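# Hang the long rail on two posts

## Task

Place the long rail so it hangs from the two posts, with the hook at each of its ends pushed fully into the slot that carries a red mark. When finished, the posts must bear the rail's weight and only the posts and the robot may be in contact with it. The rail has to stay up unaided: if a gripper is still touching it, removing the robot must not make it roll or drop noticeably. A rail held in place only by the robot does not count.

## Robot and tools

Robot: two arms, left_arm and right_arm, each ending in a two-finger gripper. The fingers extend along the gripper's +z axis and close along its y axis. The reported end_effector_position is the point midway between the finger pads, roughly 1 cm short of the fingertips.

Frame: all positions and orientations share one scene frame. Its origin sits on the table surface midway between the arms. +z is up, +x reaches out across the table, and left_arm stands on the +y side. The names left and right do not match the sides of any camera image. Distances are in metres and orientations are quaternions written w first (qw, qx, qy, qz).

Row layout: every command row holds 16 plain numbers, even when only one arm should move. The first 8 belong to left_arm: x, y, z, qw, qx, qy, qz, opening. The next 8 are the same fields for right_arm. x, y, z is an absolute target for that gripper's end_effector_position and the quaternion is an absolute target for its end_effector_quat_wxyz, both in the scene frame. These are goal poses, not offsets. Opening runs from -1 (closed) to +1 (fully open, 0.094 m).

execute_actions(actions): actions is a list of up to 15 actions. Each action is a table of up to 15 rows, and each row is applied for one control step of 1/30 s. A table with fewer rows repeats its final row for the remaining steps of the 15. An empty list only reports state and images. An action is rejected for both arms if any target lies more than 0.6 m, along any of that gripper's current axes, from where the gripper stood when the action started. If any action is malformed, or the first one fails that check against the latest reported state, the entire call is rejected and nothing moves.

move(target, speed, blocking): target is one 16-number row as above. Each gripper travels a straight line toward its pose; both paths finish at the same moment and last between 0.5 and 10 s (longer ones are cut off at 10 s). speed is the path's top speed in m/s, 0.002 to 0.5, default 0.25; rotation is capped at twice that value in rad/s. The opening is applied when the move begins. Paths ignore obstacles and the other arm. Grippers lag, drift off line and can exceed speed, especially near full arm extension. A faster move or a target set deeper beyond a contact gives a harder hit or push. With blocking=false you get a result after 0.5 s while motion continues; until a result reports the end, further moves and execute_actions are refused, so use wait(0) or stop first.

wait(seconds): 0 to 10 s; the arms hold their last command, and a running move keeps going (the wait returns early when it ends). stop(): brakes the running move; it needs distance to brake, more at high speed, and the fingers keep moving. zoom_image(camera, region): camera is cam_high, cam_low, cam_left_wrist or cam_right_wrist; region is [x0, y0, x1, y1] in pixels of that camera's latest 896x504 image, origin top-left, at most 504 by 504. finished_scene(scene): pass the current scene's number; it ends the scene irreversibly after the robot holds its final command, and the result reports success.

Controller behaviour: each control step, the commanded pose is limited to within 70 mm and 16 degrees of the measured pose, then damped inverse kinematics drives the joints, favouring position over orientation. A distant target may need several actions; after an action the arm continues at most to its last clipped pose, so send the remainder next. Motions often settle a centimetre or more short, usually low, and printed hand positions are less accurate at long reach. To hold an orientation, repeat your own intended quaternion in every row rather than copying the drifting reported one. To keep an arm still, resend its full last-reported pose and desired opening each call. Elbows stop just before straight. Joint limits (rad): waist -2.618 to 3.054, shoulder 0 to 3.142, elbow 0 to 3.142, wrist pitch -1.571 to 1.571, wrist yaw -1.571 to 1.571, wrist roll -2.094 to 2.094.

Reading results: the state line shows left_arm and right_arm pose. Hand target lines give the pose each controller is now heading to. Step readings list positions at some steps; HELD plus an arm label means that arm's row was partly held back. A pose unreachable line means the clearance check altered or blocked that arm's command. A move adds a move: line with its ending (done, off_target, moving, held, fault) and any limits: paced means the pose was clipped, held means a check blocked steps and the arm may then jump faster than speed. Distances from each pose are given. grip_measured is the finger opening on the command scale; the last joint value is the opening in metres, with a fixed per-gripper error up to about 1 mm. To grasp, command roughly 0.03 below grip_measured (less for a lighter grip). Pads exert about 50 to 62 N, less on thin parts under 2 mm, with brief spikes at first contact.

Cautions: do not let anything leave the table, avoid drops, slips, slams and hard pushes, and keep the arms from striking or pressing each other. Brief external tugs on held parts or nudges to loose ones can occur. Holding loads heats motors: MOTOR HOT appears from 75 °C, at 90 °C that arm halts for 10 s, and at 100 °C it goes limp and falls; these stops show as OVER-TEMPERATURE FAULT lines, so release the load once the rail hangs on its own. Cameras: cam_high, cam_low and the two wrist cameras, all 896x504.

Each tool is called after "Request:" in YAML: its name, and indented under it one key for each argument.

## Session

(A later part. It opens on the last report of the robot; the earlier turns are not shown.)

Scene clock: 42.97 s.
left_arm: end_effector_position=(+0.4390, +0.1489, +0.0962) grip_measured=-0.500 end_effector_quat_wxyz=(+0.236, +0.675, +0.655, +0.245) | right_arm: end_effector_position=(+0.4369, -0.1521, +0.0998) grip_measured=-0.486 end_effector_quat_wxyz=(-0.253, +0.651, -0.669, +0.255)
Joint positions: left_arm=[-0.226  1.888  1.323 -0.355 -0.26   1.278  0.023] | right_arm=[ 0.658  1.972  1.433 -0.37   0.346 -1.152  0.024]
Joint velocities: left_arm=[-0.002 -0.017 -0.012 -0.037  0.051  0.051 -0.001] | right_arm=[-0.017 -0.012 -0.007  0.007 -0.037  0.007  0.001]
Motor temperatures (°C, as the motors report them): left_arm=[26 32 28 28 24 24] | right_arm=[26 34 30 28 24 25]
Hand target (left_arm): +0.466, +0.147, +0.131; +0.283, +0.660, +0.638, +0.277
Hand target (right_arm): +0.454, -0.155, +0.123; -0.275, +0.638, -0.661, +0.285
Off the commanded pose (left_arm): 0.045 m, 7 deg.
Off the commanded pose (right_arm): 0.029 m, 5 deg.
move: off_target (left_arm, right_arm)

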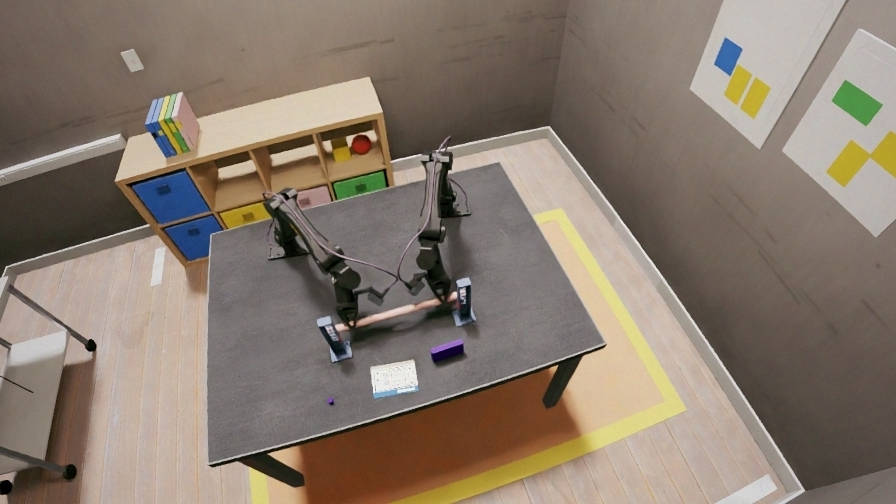

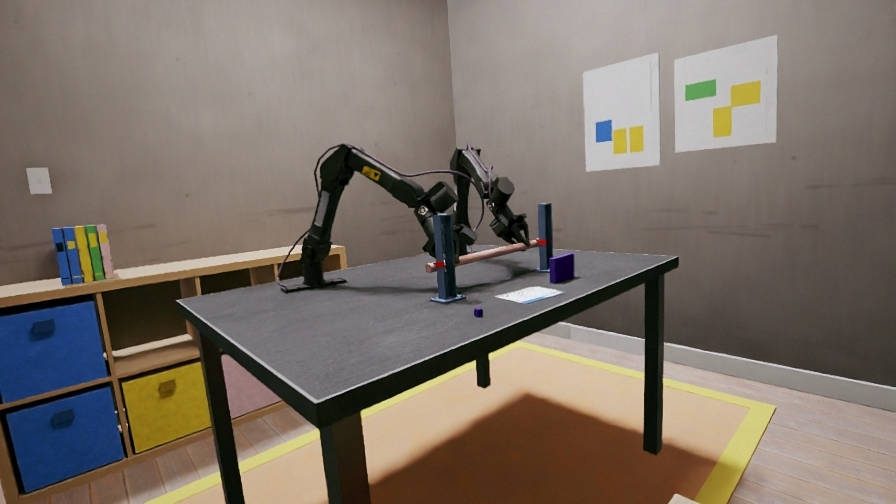

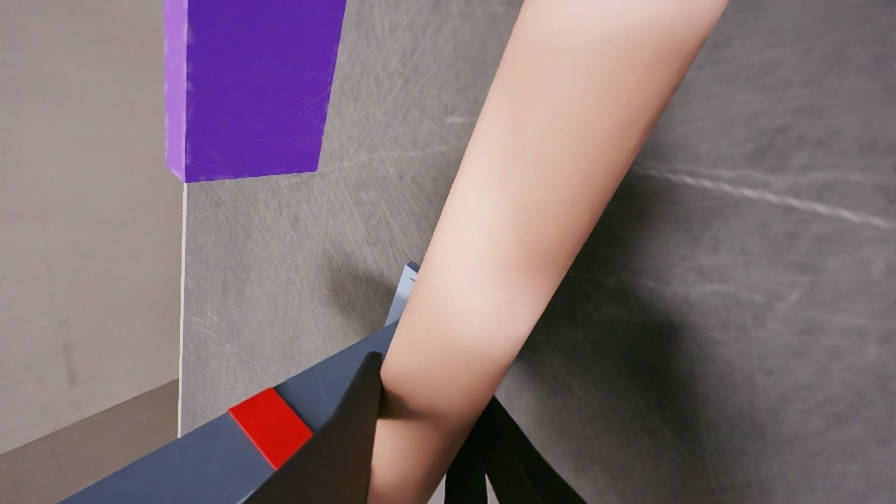

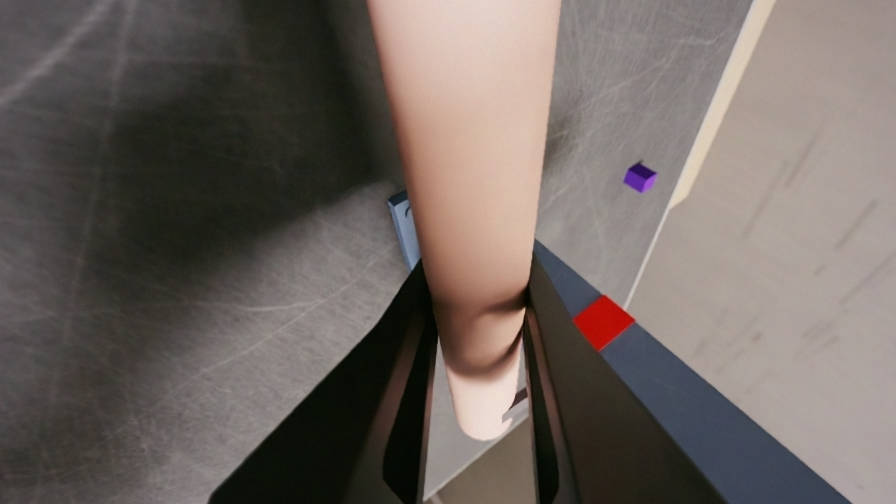

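Request:
move:
  target: [0.45,0.136,0.128,0.285,0.66,0.638,0.275,-0.53,0.44,-0.163,0.122,-0.275,0.638,-0.66,0.285,-0.52]
  speed: 0.03

Request:
move:
  target: [0.475,0.136,0.129,0.285,0.66,0.638,0.275,-0.53,0.465,-0.163,0.122,-0.275,0.638,-0.66,0.285,-0.52]
  speed: 0.03

Request:
zoom_image:
  camera: "cam_high"
  region: [440,275,485,320]

Request:
zoom_image:
  camera: "cam_high"
  region: [315,312,360,357]

Request:
zoom_image:
  camera: "cam_low"
  region: [410,220,560,290]

Scene clock: 45.67 s.
left_arm: end_effector_position=(+0.4374, +0.1446, +0.0939) grip_measured=-0.500 end_effector_quat_wxyz=(+0.239, +0.674, +0.653, +0.249) | right_arm: end_effector_position=(+0.4312, -0.1562, +0.0985) grip_measured=-0.486 end_effector_quat_wxyz=(-0.255, +0.648, -0.670, +0.257)
Joint positions: left_arm=[-0.24   1.888  1.308 -0.334 -0.273  1.27   0.023] | right_arm=[ 0.658  1.946  1.387 -0.344  0.35  -1.147  0.024]
Joint velocities: left_arm=[-0.002 -0.012 -0.012 -0.037 -0.081  0.007 -0.   ] | right_arm=[ 0.002  0.002 -0.002 -0.022 -0.022 -0.022  0.   ]
Motor temperatures (°C, as the motors report them): left_arm=[26 33 28 28 24 24] | right_arm=[26 34 30 28 25 25]
Hand target (left_arm): +0.448, +0.137, +0.129; +0.284, +0.660, +0.639, +0.275
Hand target (right_arm): +0.439, -0.163, +0.122; -0.274, +0.638, -0.661, +0.285
Off the commanded pose (left_arm): 0.037 m, 7 deg.
Off the commanded pose (right_arm): 0.026 m, 4 deg.
move: off_target (left_arm, right_arm)

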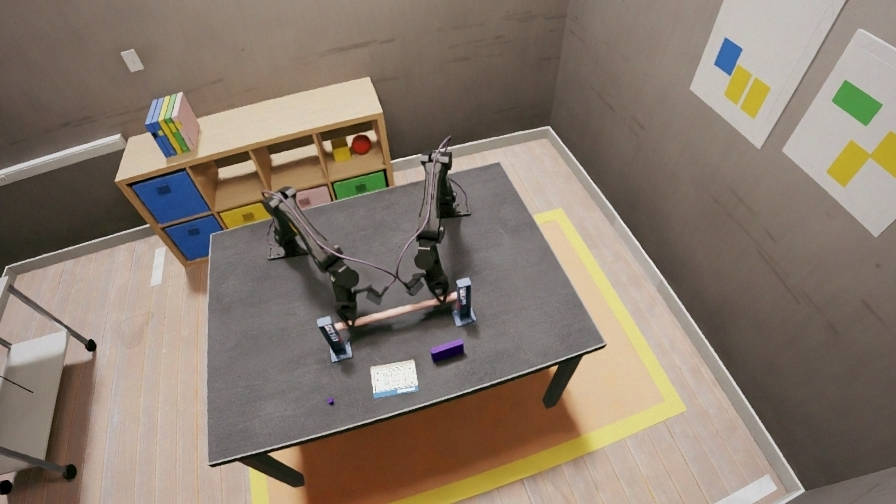

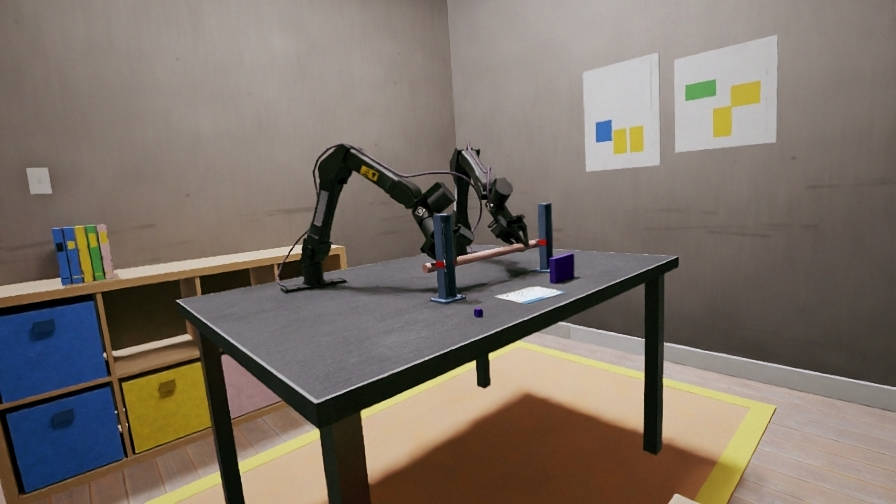

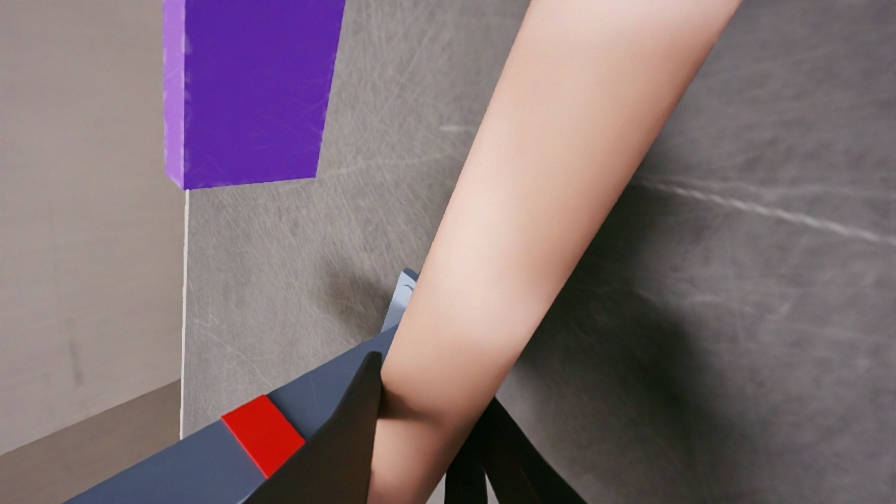

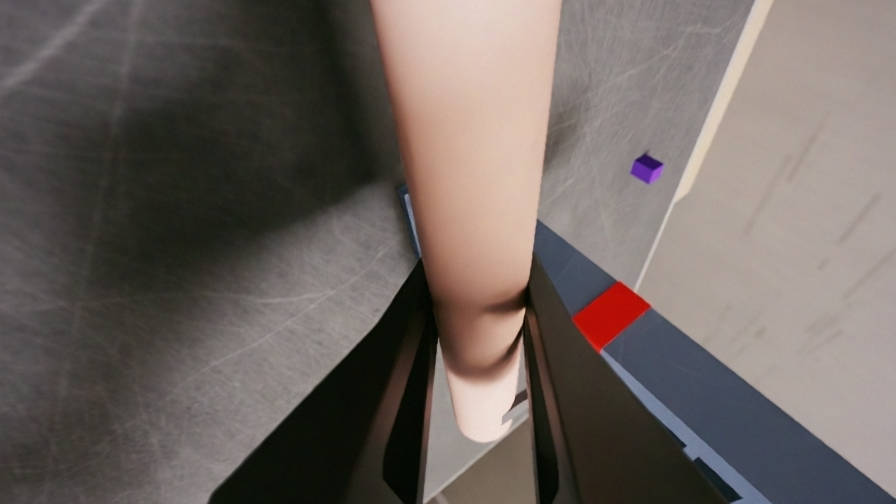

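Scene clock: 47.80 s.
left_arm: end_effector_position=(+0.4392, +0.1429, +0.0897) grip_measured=-0.500 end_effector_quat_wxyz=(+0.227, +0.674, +0.661, +0.238) | right_arm: end_effector_position=(+0.4410, -0.1583, +0.0951) grip_measured=-0.486 end_effector_quat_wxyz=(-0.247, +0.658, -0.666, +0.249)
Joint positions: left_arm=[-0.24   1.92   1.356 -0.386 -0.268  1.251  0.023] | right_arm=[ 0.635  1.984  1.442 -0.376  0.321 -1.178  0.024]
Joint velocities: left_arm=[ 0.002  0.027 -0.007  0.022  0.022 -0.037  0.   ] | right_arm=[-0.002  0.002  0.007 -0.051 -0.066 -0.051 -0.   ]
Motor temperatures (°C, as the motors report them): left_arm=[26 33 28 29 24 24] | right_arm=[26 34 30 28 25 25]
Hand target (left_arm): +0.470, +0.138, +0.132; +0.282, +0.659, +0.639, +0.278
Hand target (right_arm): +0.462, -0.164, +0.124; -0.274, +0.638, -0.661, +0.285
Off the commanded pose (left_arm): 0.054 m, 9 deg.
Off the commanded pose (right_arm): 0.036 m, 6 deg.
move: off_target (left_arm, right_arm)

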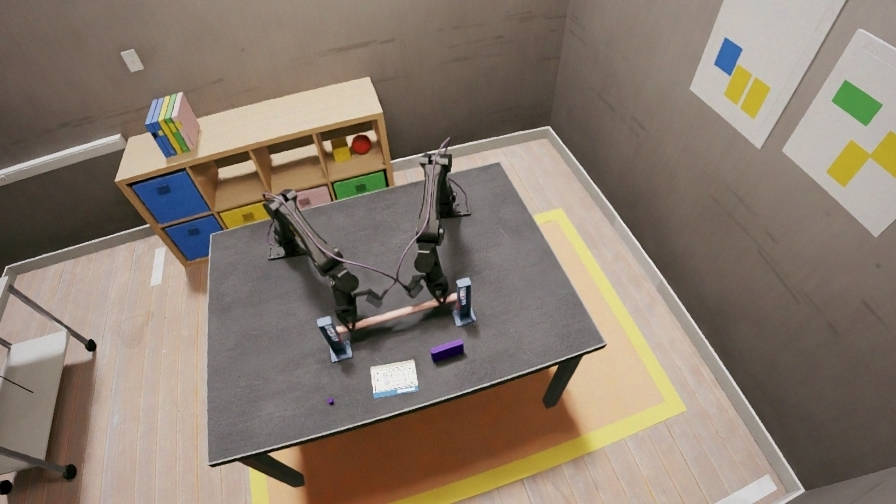

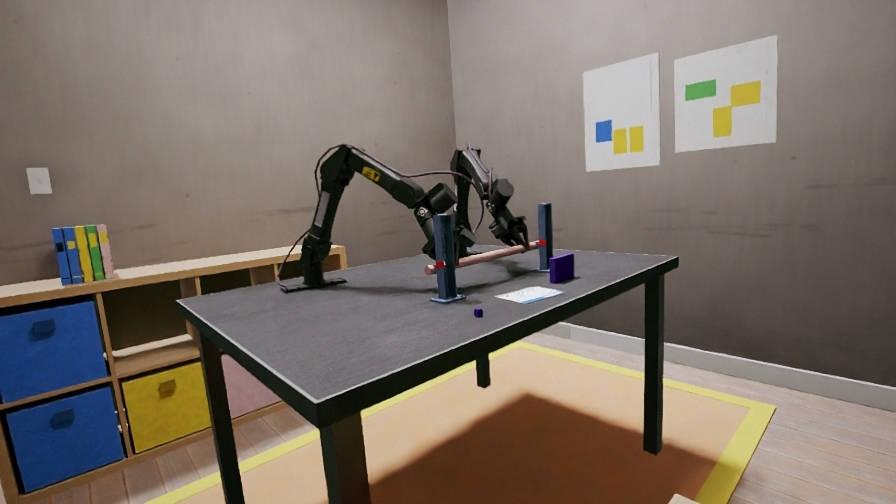

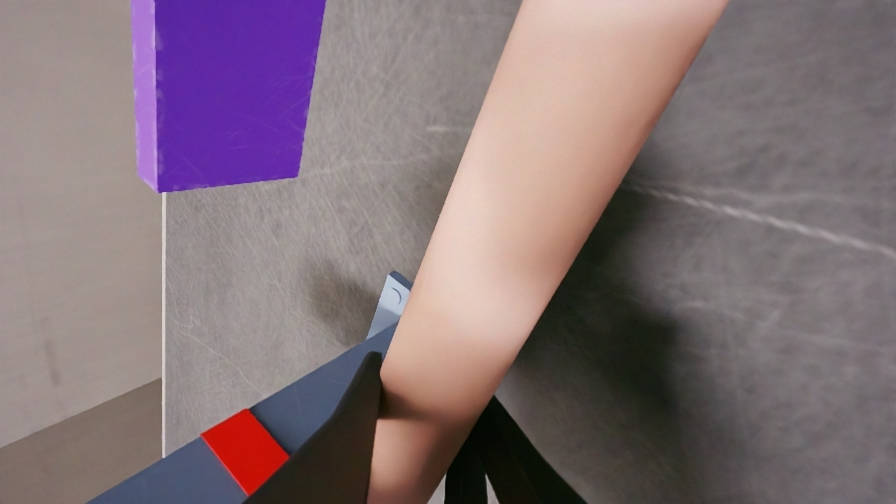

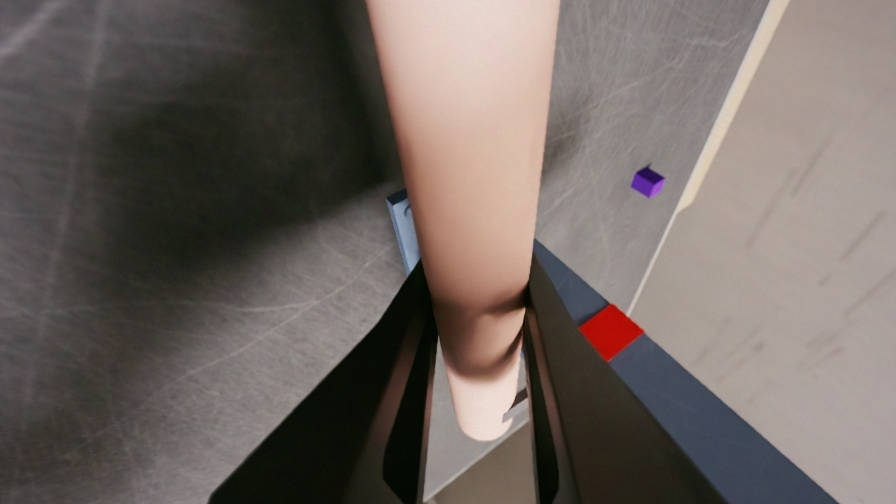

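Region (440, 275, 485, 320) of cam_high's 896x504 image, scaled by 11.200, with more detail than that image has.

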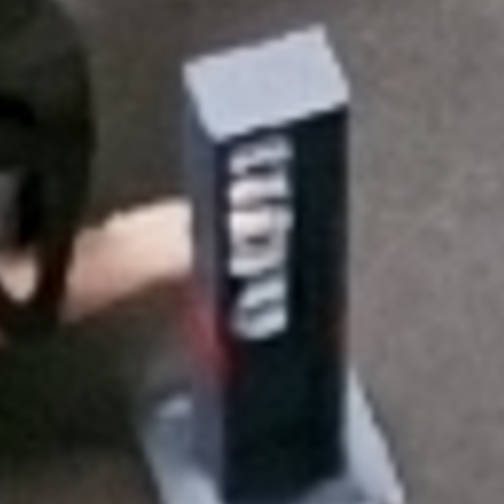

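Region (315, 312, 360, 357) of cam_high's 896x504 image, scaled by 11.200, with more detail than that image has.

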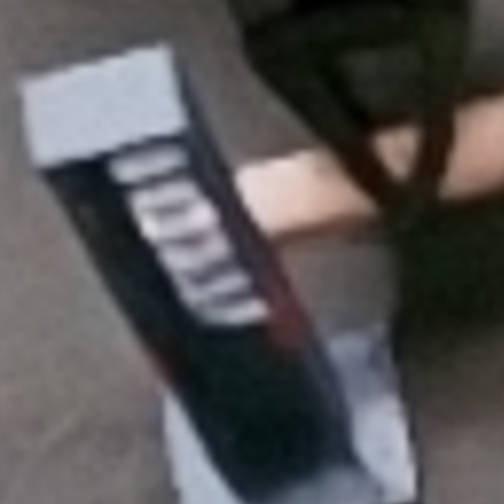

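Region (410, 220, 560, 290) of cam_low's 896x504 image, scaled by 3.360, with more detail than that image has; it fills the top 235 rows of this view, and the rest is white.

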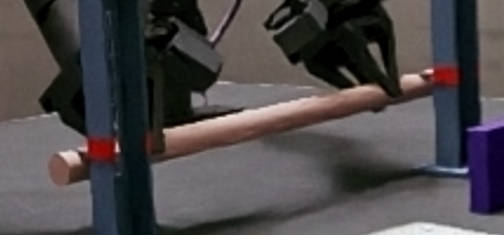

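Request:
move:
  target: [0.455,0.136,0.136,0.285,0.66,0.638,0.275,-0.53,0.448,-0.163,0.129,-0.275,0.638,-0.66,0.285,-0.52]
  speed: 0.03

Request:
move:
  target: [0.475,0.136,0.138,0.285,0.66,0.638,0.275,-0.53,0.468,-0.163,0.13,-0.275,0.638,-0.66,0.285,-0.52]
  speed: 0.03

Request:
zoom_image:
  camera: "cam_high"
  region: [440,275,485,320]

Request:
zoom_image:
  camera: "cam_high"
  region: [315,312,360,357]

Request:
zoom_image:
  camera: "cam_low"
  region: [410,220,560,290]

Scene clock: 50.77 s.
left_arm: end_effector_position=(+0.4385, +0.1425, +0.0995) grip_measured=-0.500 end_effector_quat_wxyz=(+0.237, +0.670, +0.660, +0.241) | right_arm: end_effector_position=(+0.4397, -0.1591, +0.1044) grip_measured=-0.486 end_effector_quat_wxyz=(-0.252, +0.655, -0.667, +0.251)
Joint positions: left_arm=[-0.241  1.894  1.348 -0.38  -0.268  1.249  0.023] | right_arm=[ 0.635  1.963  1.442 -0.386  0.322 -1.175  0.024]
Joint velocities: left_arm=[-0.002  0.002 -0.007 -0.022  0.022  0.022 -0.   ] | right_arm=[-0.012 -0.002 -0.007 -0.007 -0.022 -0.037 -0.   ]
Motor temperatures (°C, as the motors report them): left_arm=[26 33 28 29 24 24] | right_arm=[26 35 30 29 25 25]
Hand target (left_arm): +0.452, +0.137, +0.137; +0.283, +0.660, +0.639, +0.276
Hand target (right_arm): +0.446, -0.164, +0.129; -0.274, +0.638, -0.661, +0.284
Off the commanded pose (left_arm): 0.041 m, 7 deg.
Off the commanded pose (right_arm): 0.026 m, 5 deg.
move: off_target (left_arm, right_arm)

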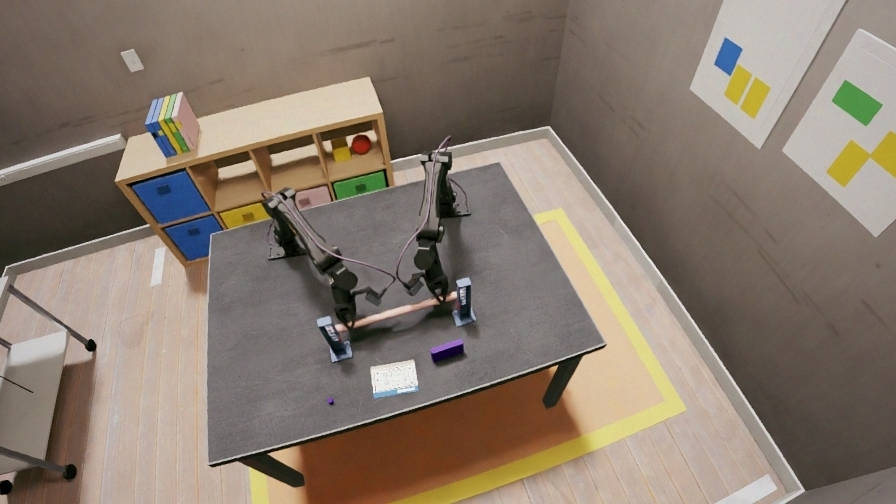

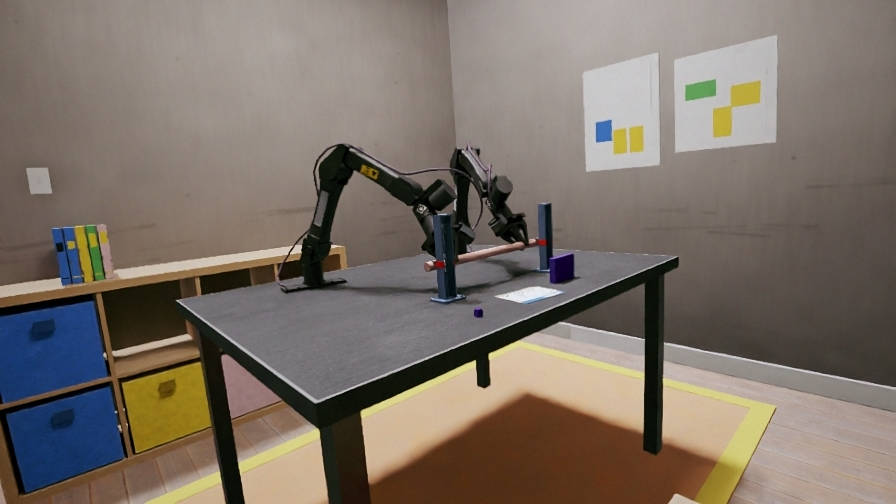

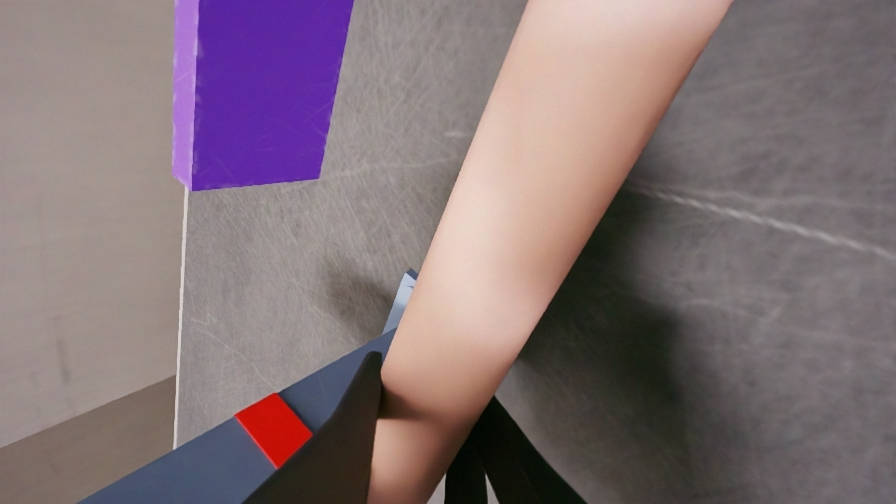

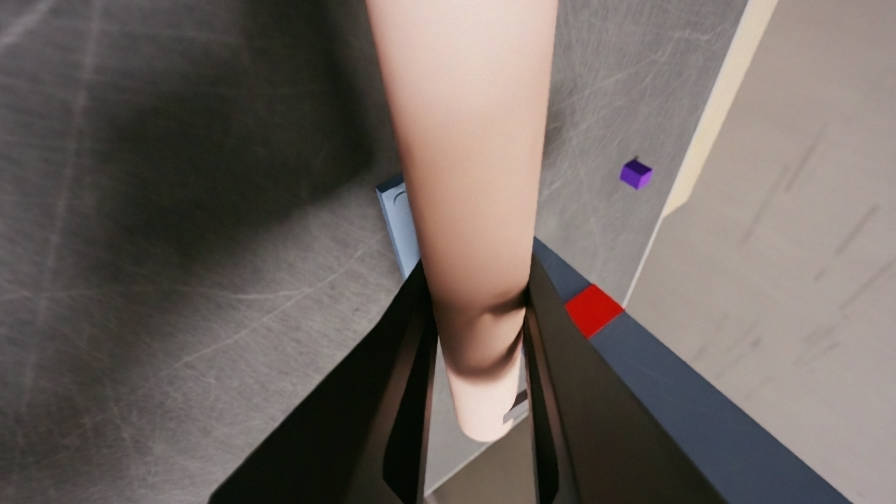

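Scene clock: 53.10 s.
left_arm: end_effector_position=(+0.4390, +0.1422, +0.0964) grip_measured=-0.500 end_effector_quat_wxyz=(+0.225, +0.675, +0.662, +0.237) | right_arm: end_effector_position=(+0.4408, -0.1589, +0.1003) grip_measured=-0.486 end_effector_quat_wxyz=(-0.241, +0.659, -0.669, +0.245)
Joint positions: left_arm=[-0.241  1.915  1.381 -0.421 -0.267  1.25   0.023] | right_arm=[ 0.632  1.985  1.473 -0.421  0.316 -1.175  0.024]
Joint velocities: left_arm=[ 0.002  0.007 -0.012  0.022 -0.051  0.037  0.001] | right_arm=[ 0.022 -0.017 -0.007 -0.066  0.051 -0.022 -0.001]
Motor temperatures (°C, as the motors report them): left_arm=[26 33 28 29 24 24] | right_arm=[26 35 30 29 25 25]
Hand target (left_arm): +0.469, +0.139, +0.141; +0.282, +0.660, +0.639, +0.278
Hand target (right_arm): +0.464, -0.164, +0.132; -0.274, +0.638, -0.661, +0.285
Off the commanded pose (left_arm): 0.055 m, 9 deg.
Off the commanded pose (right_arm): 0.041 m, 7 deg.
move: off_target (left_arm, right_arm)

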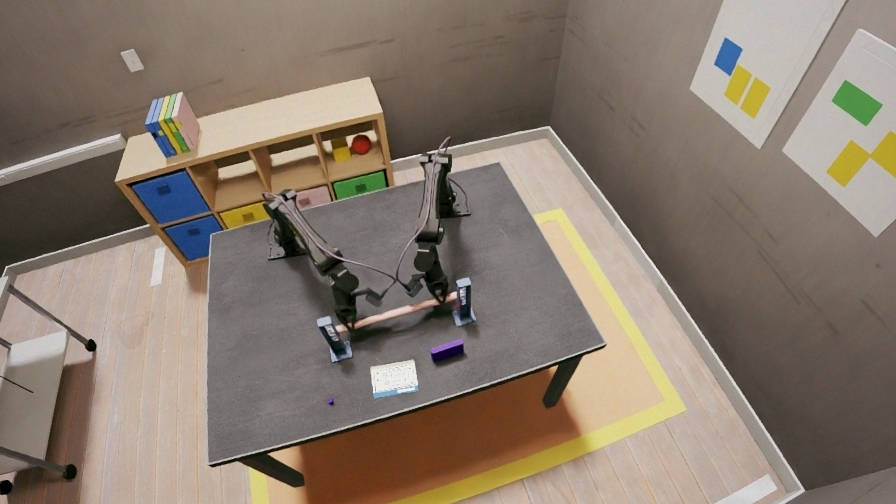

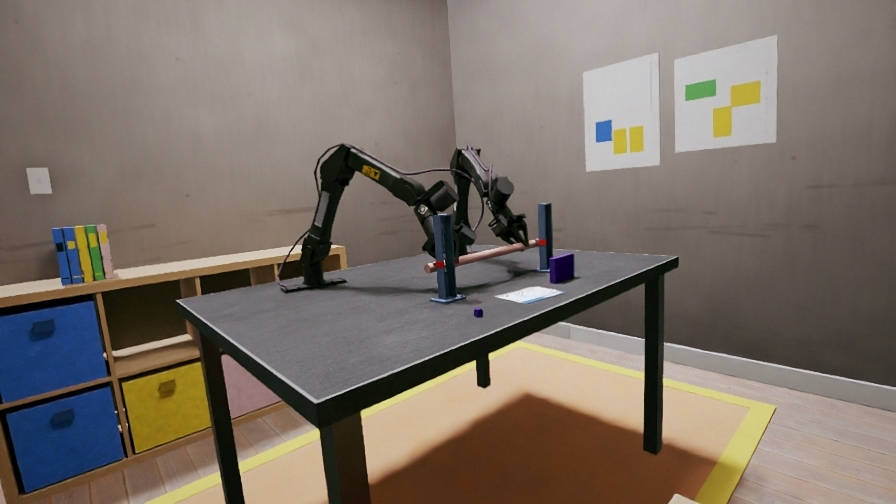

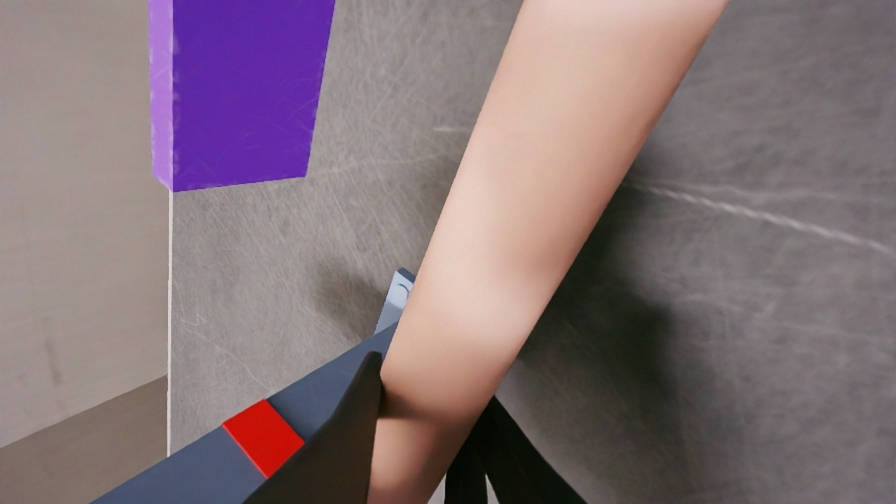

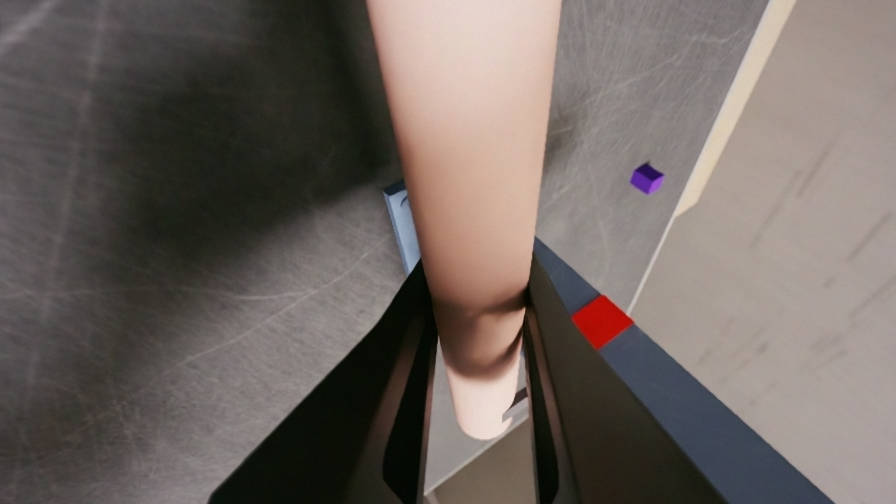

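Region (440, 275, 485, 320) of cam_high's 896x504 image, scaled by 11.200, with more detail than that image has.

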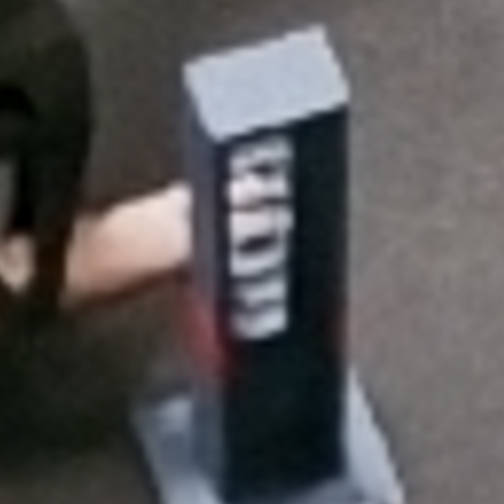

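Region (315, 312, 360, 357) of cam_high's 896x504 image, scaled by 11.200, with more detail than that image has.

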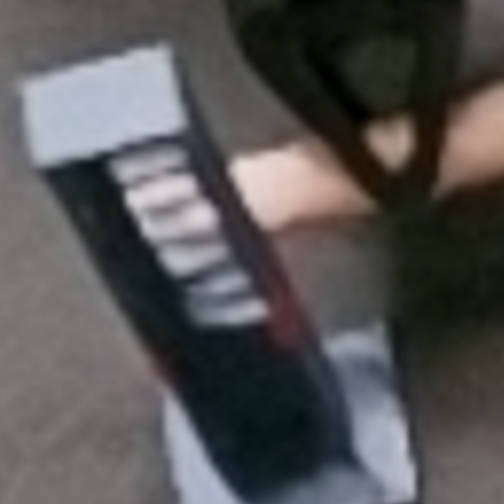

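Region (410, 220, 560, 290) of cam_low's 896x504 image, scaled by 3.360, with more detail than that image has; it fills the top 235 rows of this view, and the rest is white.

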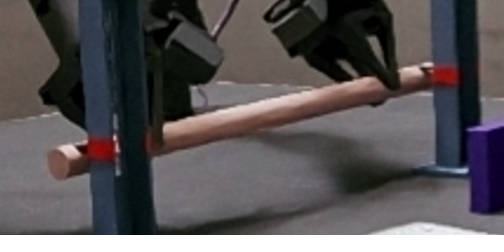

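Request:
move:
  target: [0.462,0.136,0.108,0.285,0.66,0.638,0.275,-0.53,0.458,-0.163,0.104,-0.275,0.638,-0.66,0.285,-0.52]
  speed: 0.015

Request:
zoom_image:
  camera: "cam_low"
  region: [415,245,475,285]

Request:
zoom_image:
  camera: "cam_low"
  region: [510,220,570,260]

Scene clock: 58.83 s.
left_arm: end_effector_position=(+0.4392, +0.1422, +0.0833) grip_measured=-0.500 end_effector_quat_wxyz=(+0.239, +0.669, +0.661, +0.242) | right_arm: end_effector_position=(+0.4414, -0.1591, +0.0898) grip_measured=-0.486 end_effector_quat_wxyz=(-0.252, +0.657, -0.666, +0.250)
Joint positions: left_arm=[-0.241  1.916  1.308 -0.316 -0.268  1.247  0.023] | right_arm=[ 0.632  1.985  1.414 -0.337  0.318 -1.181  0.024]
Joint velocities: left_arm=[-0.002  0.007 -0.007 -0.022 -0.051  0.066  0.001] | right_arm=[-0.002 -0.022  0.007  0.007 -0.022 -0.007  0.   ]
Motor temperatures (°C, as the motors report them): left_arm=[26 34 28 30 24 24] | right_arm=[26 35 30 30 25 25]
Hand target (left_arm): +0.459, +0.137, +0.110; +0.282, +0.660, +0.639, +0.276
Hand target (right_arm): +0.456, -0.163, +0.105; -0.274, +0.638, -0.661, +0.284
Off the commanded pose (left_arm): 0.034 m, 7 deg.
Off the commanded pose (right_arm): 0.022 m, 5 deg.
move: off_target (left_arm, right_arm)

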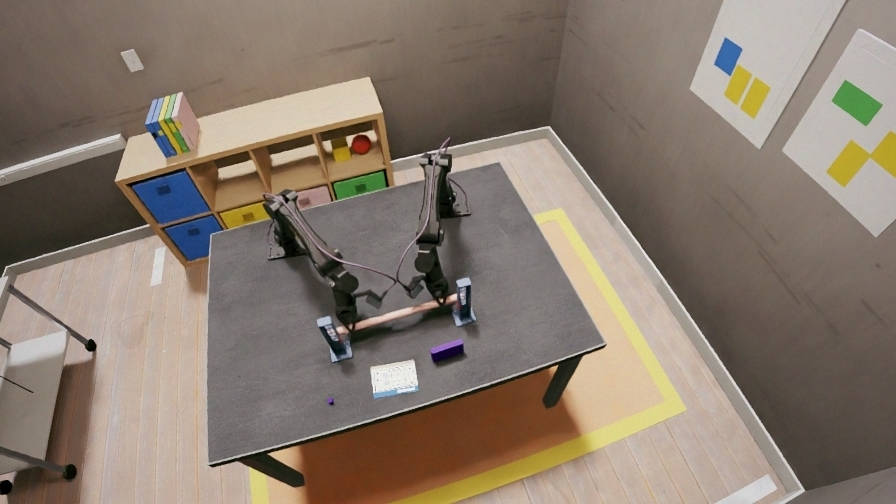

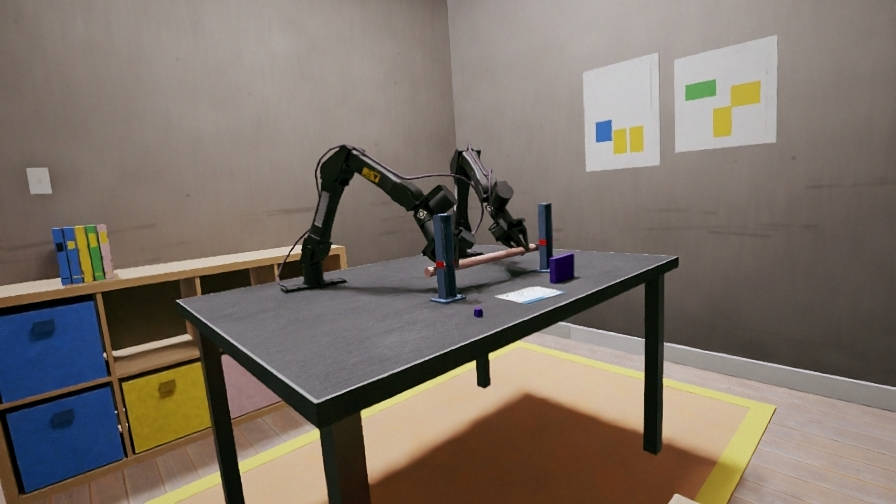

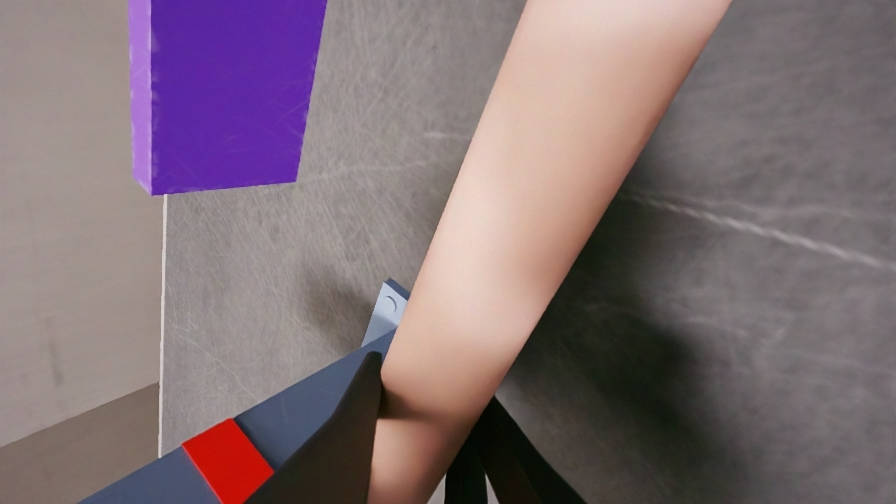

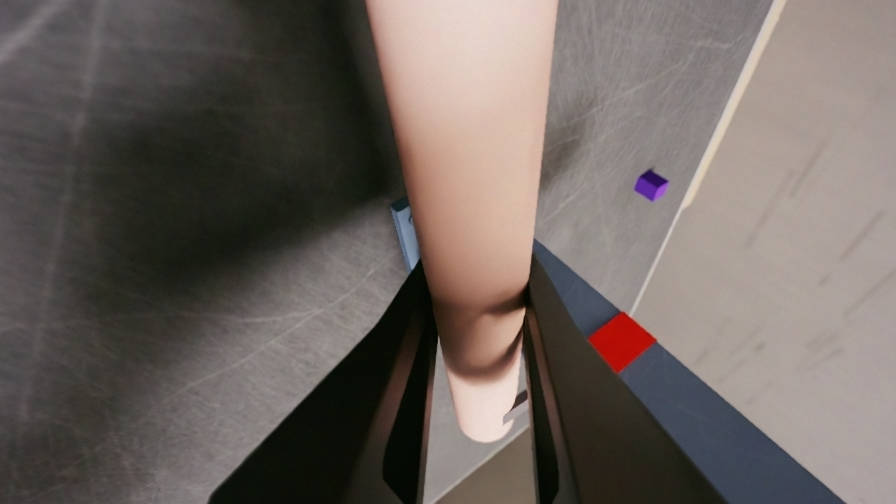

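Region (415, 245, 475, 285) of cam_low's 896x504 image, scaled by 8.400, with more detail than that image has.

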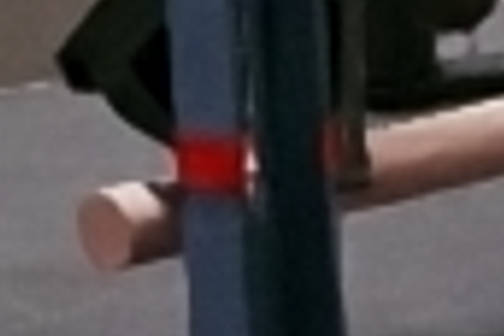

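Region (510, 220, 570, 260) of cam_low's 896x504 image, scaled by 8.400, with more detail than that image has.

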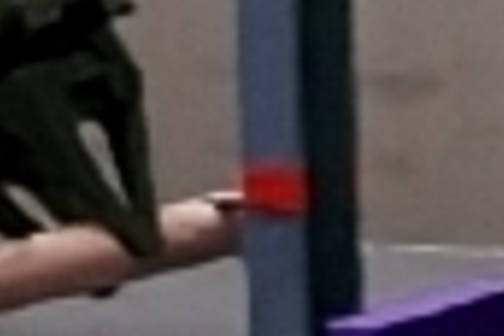

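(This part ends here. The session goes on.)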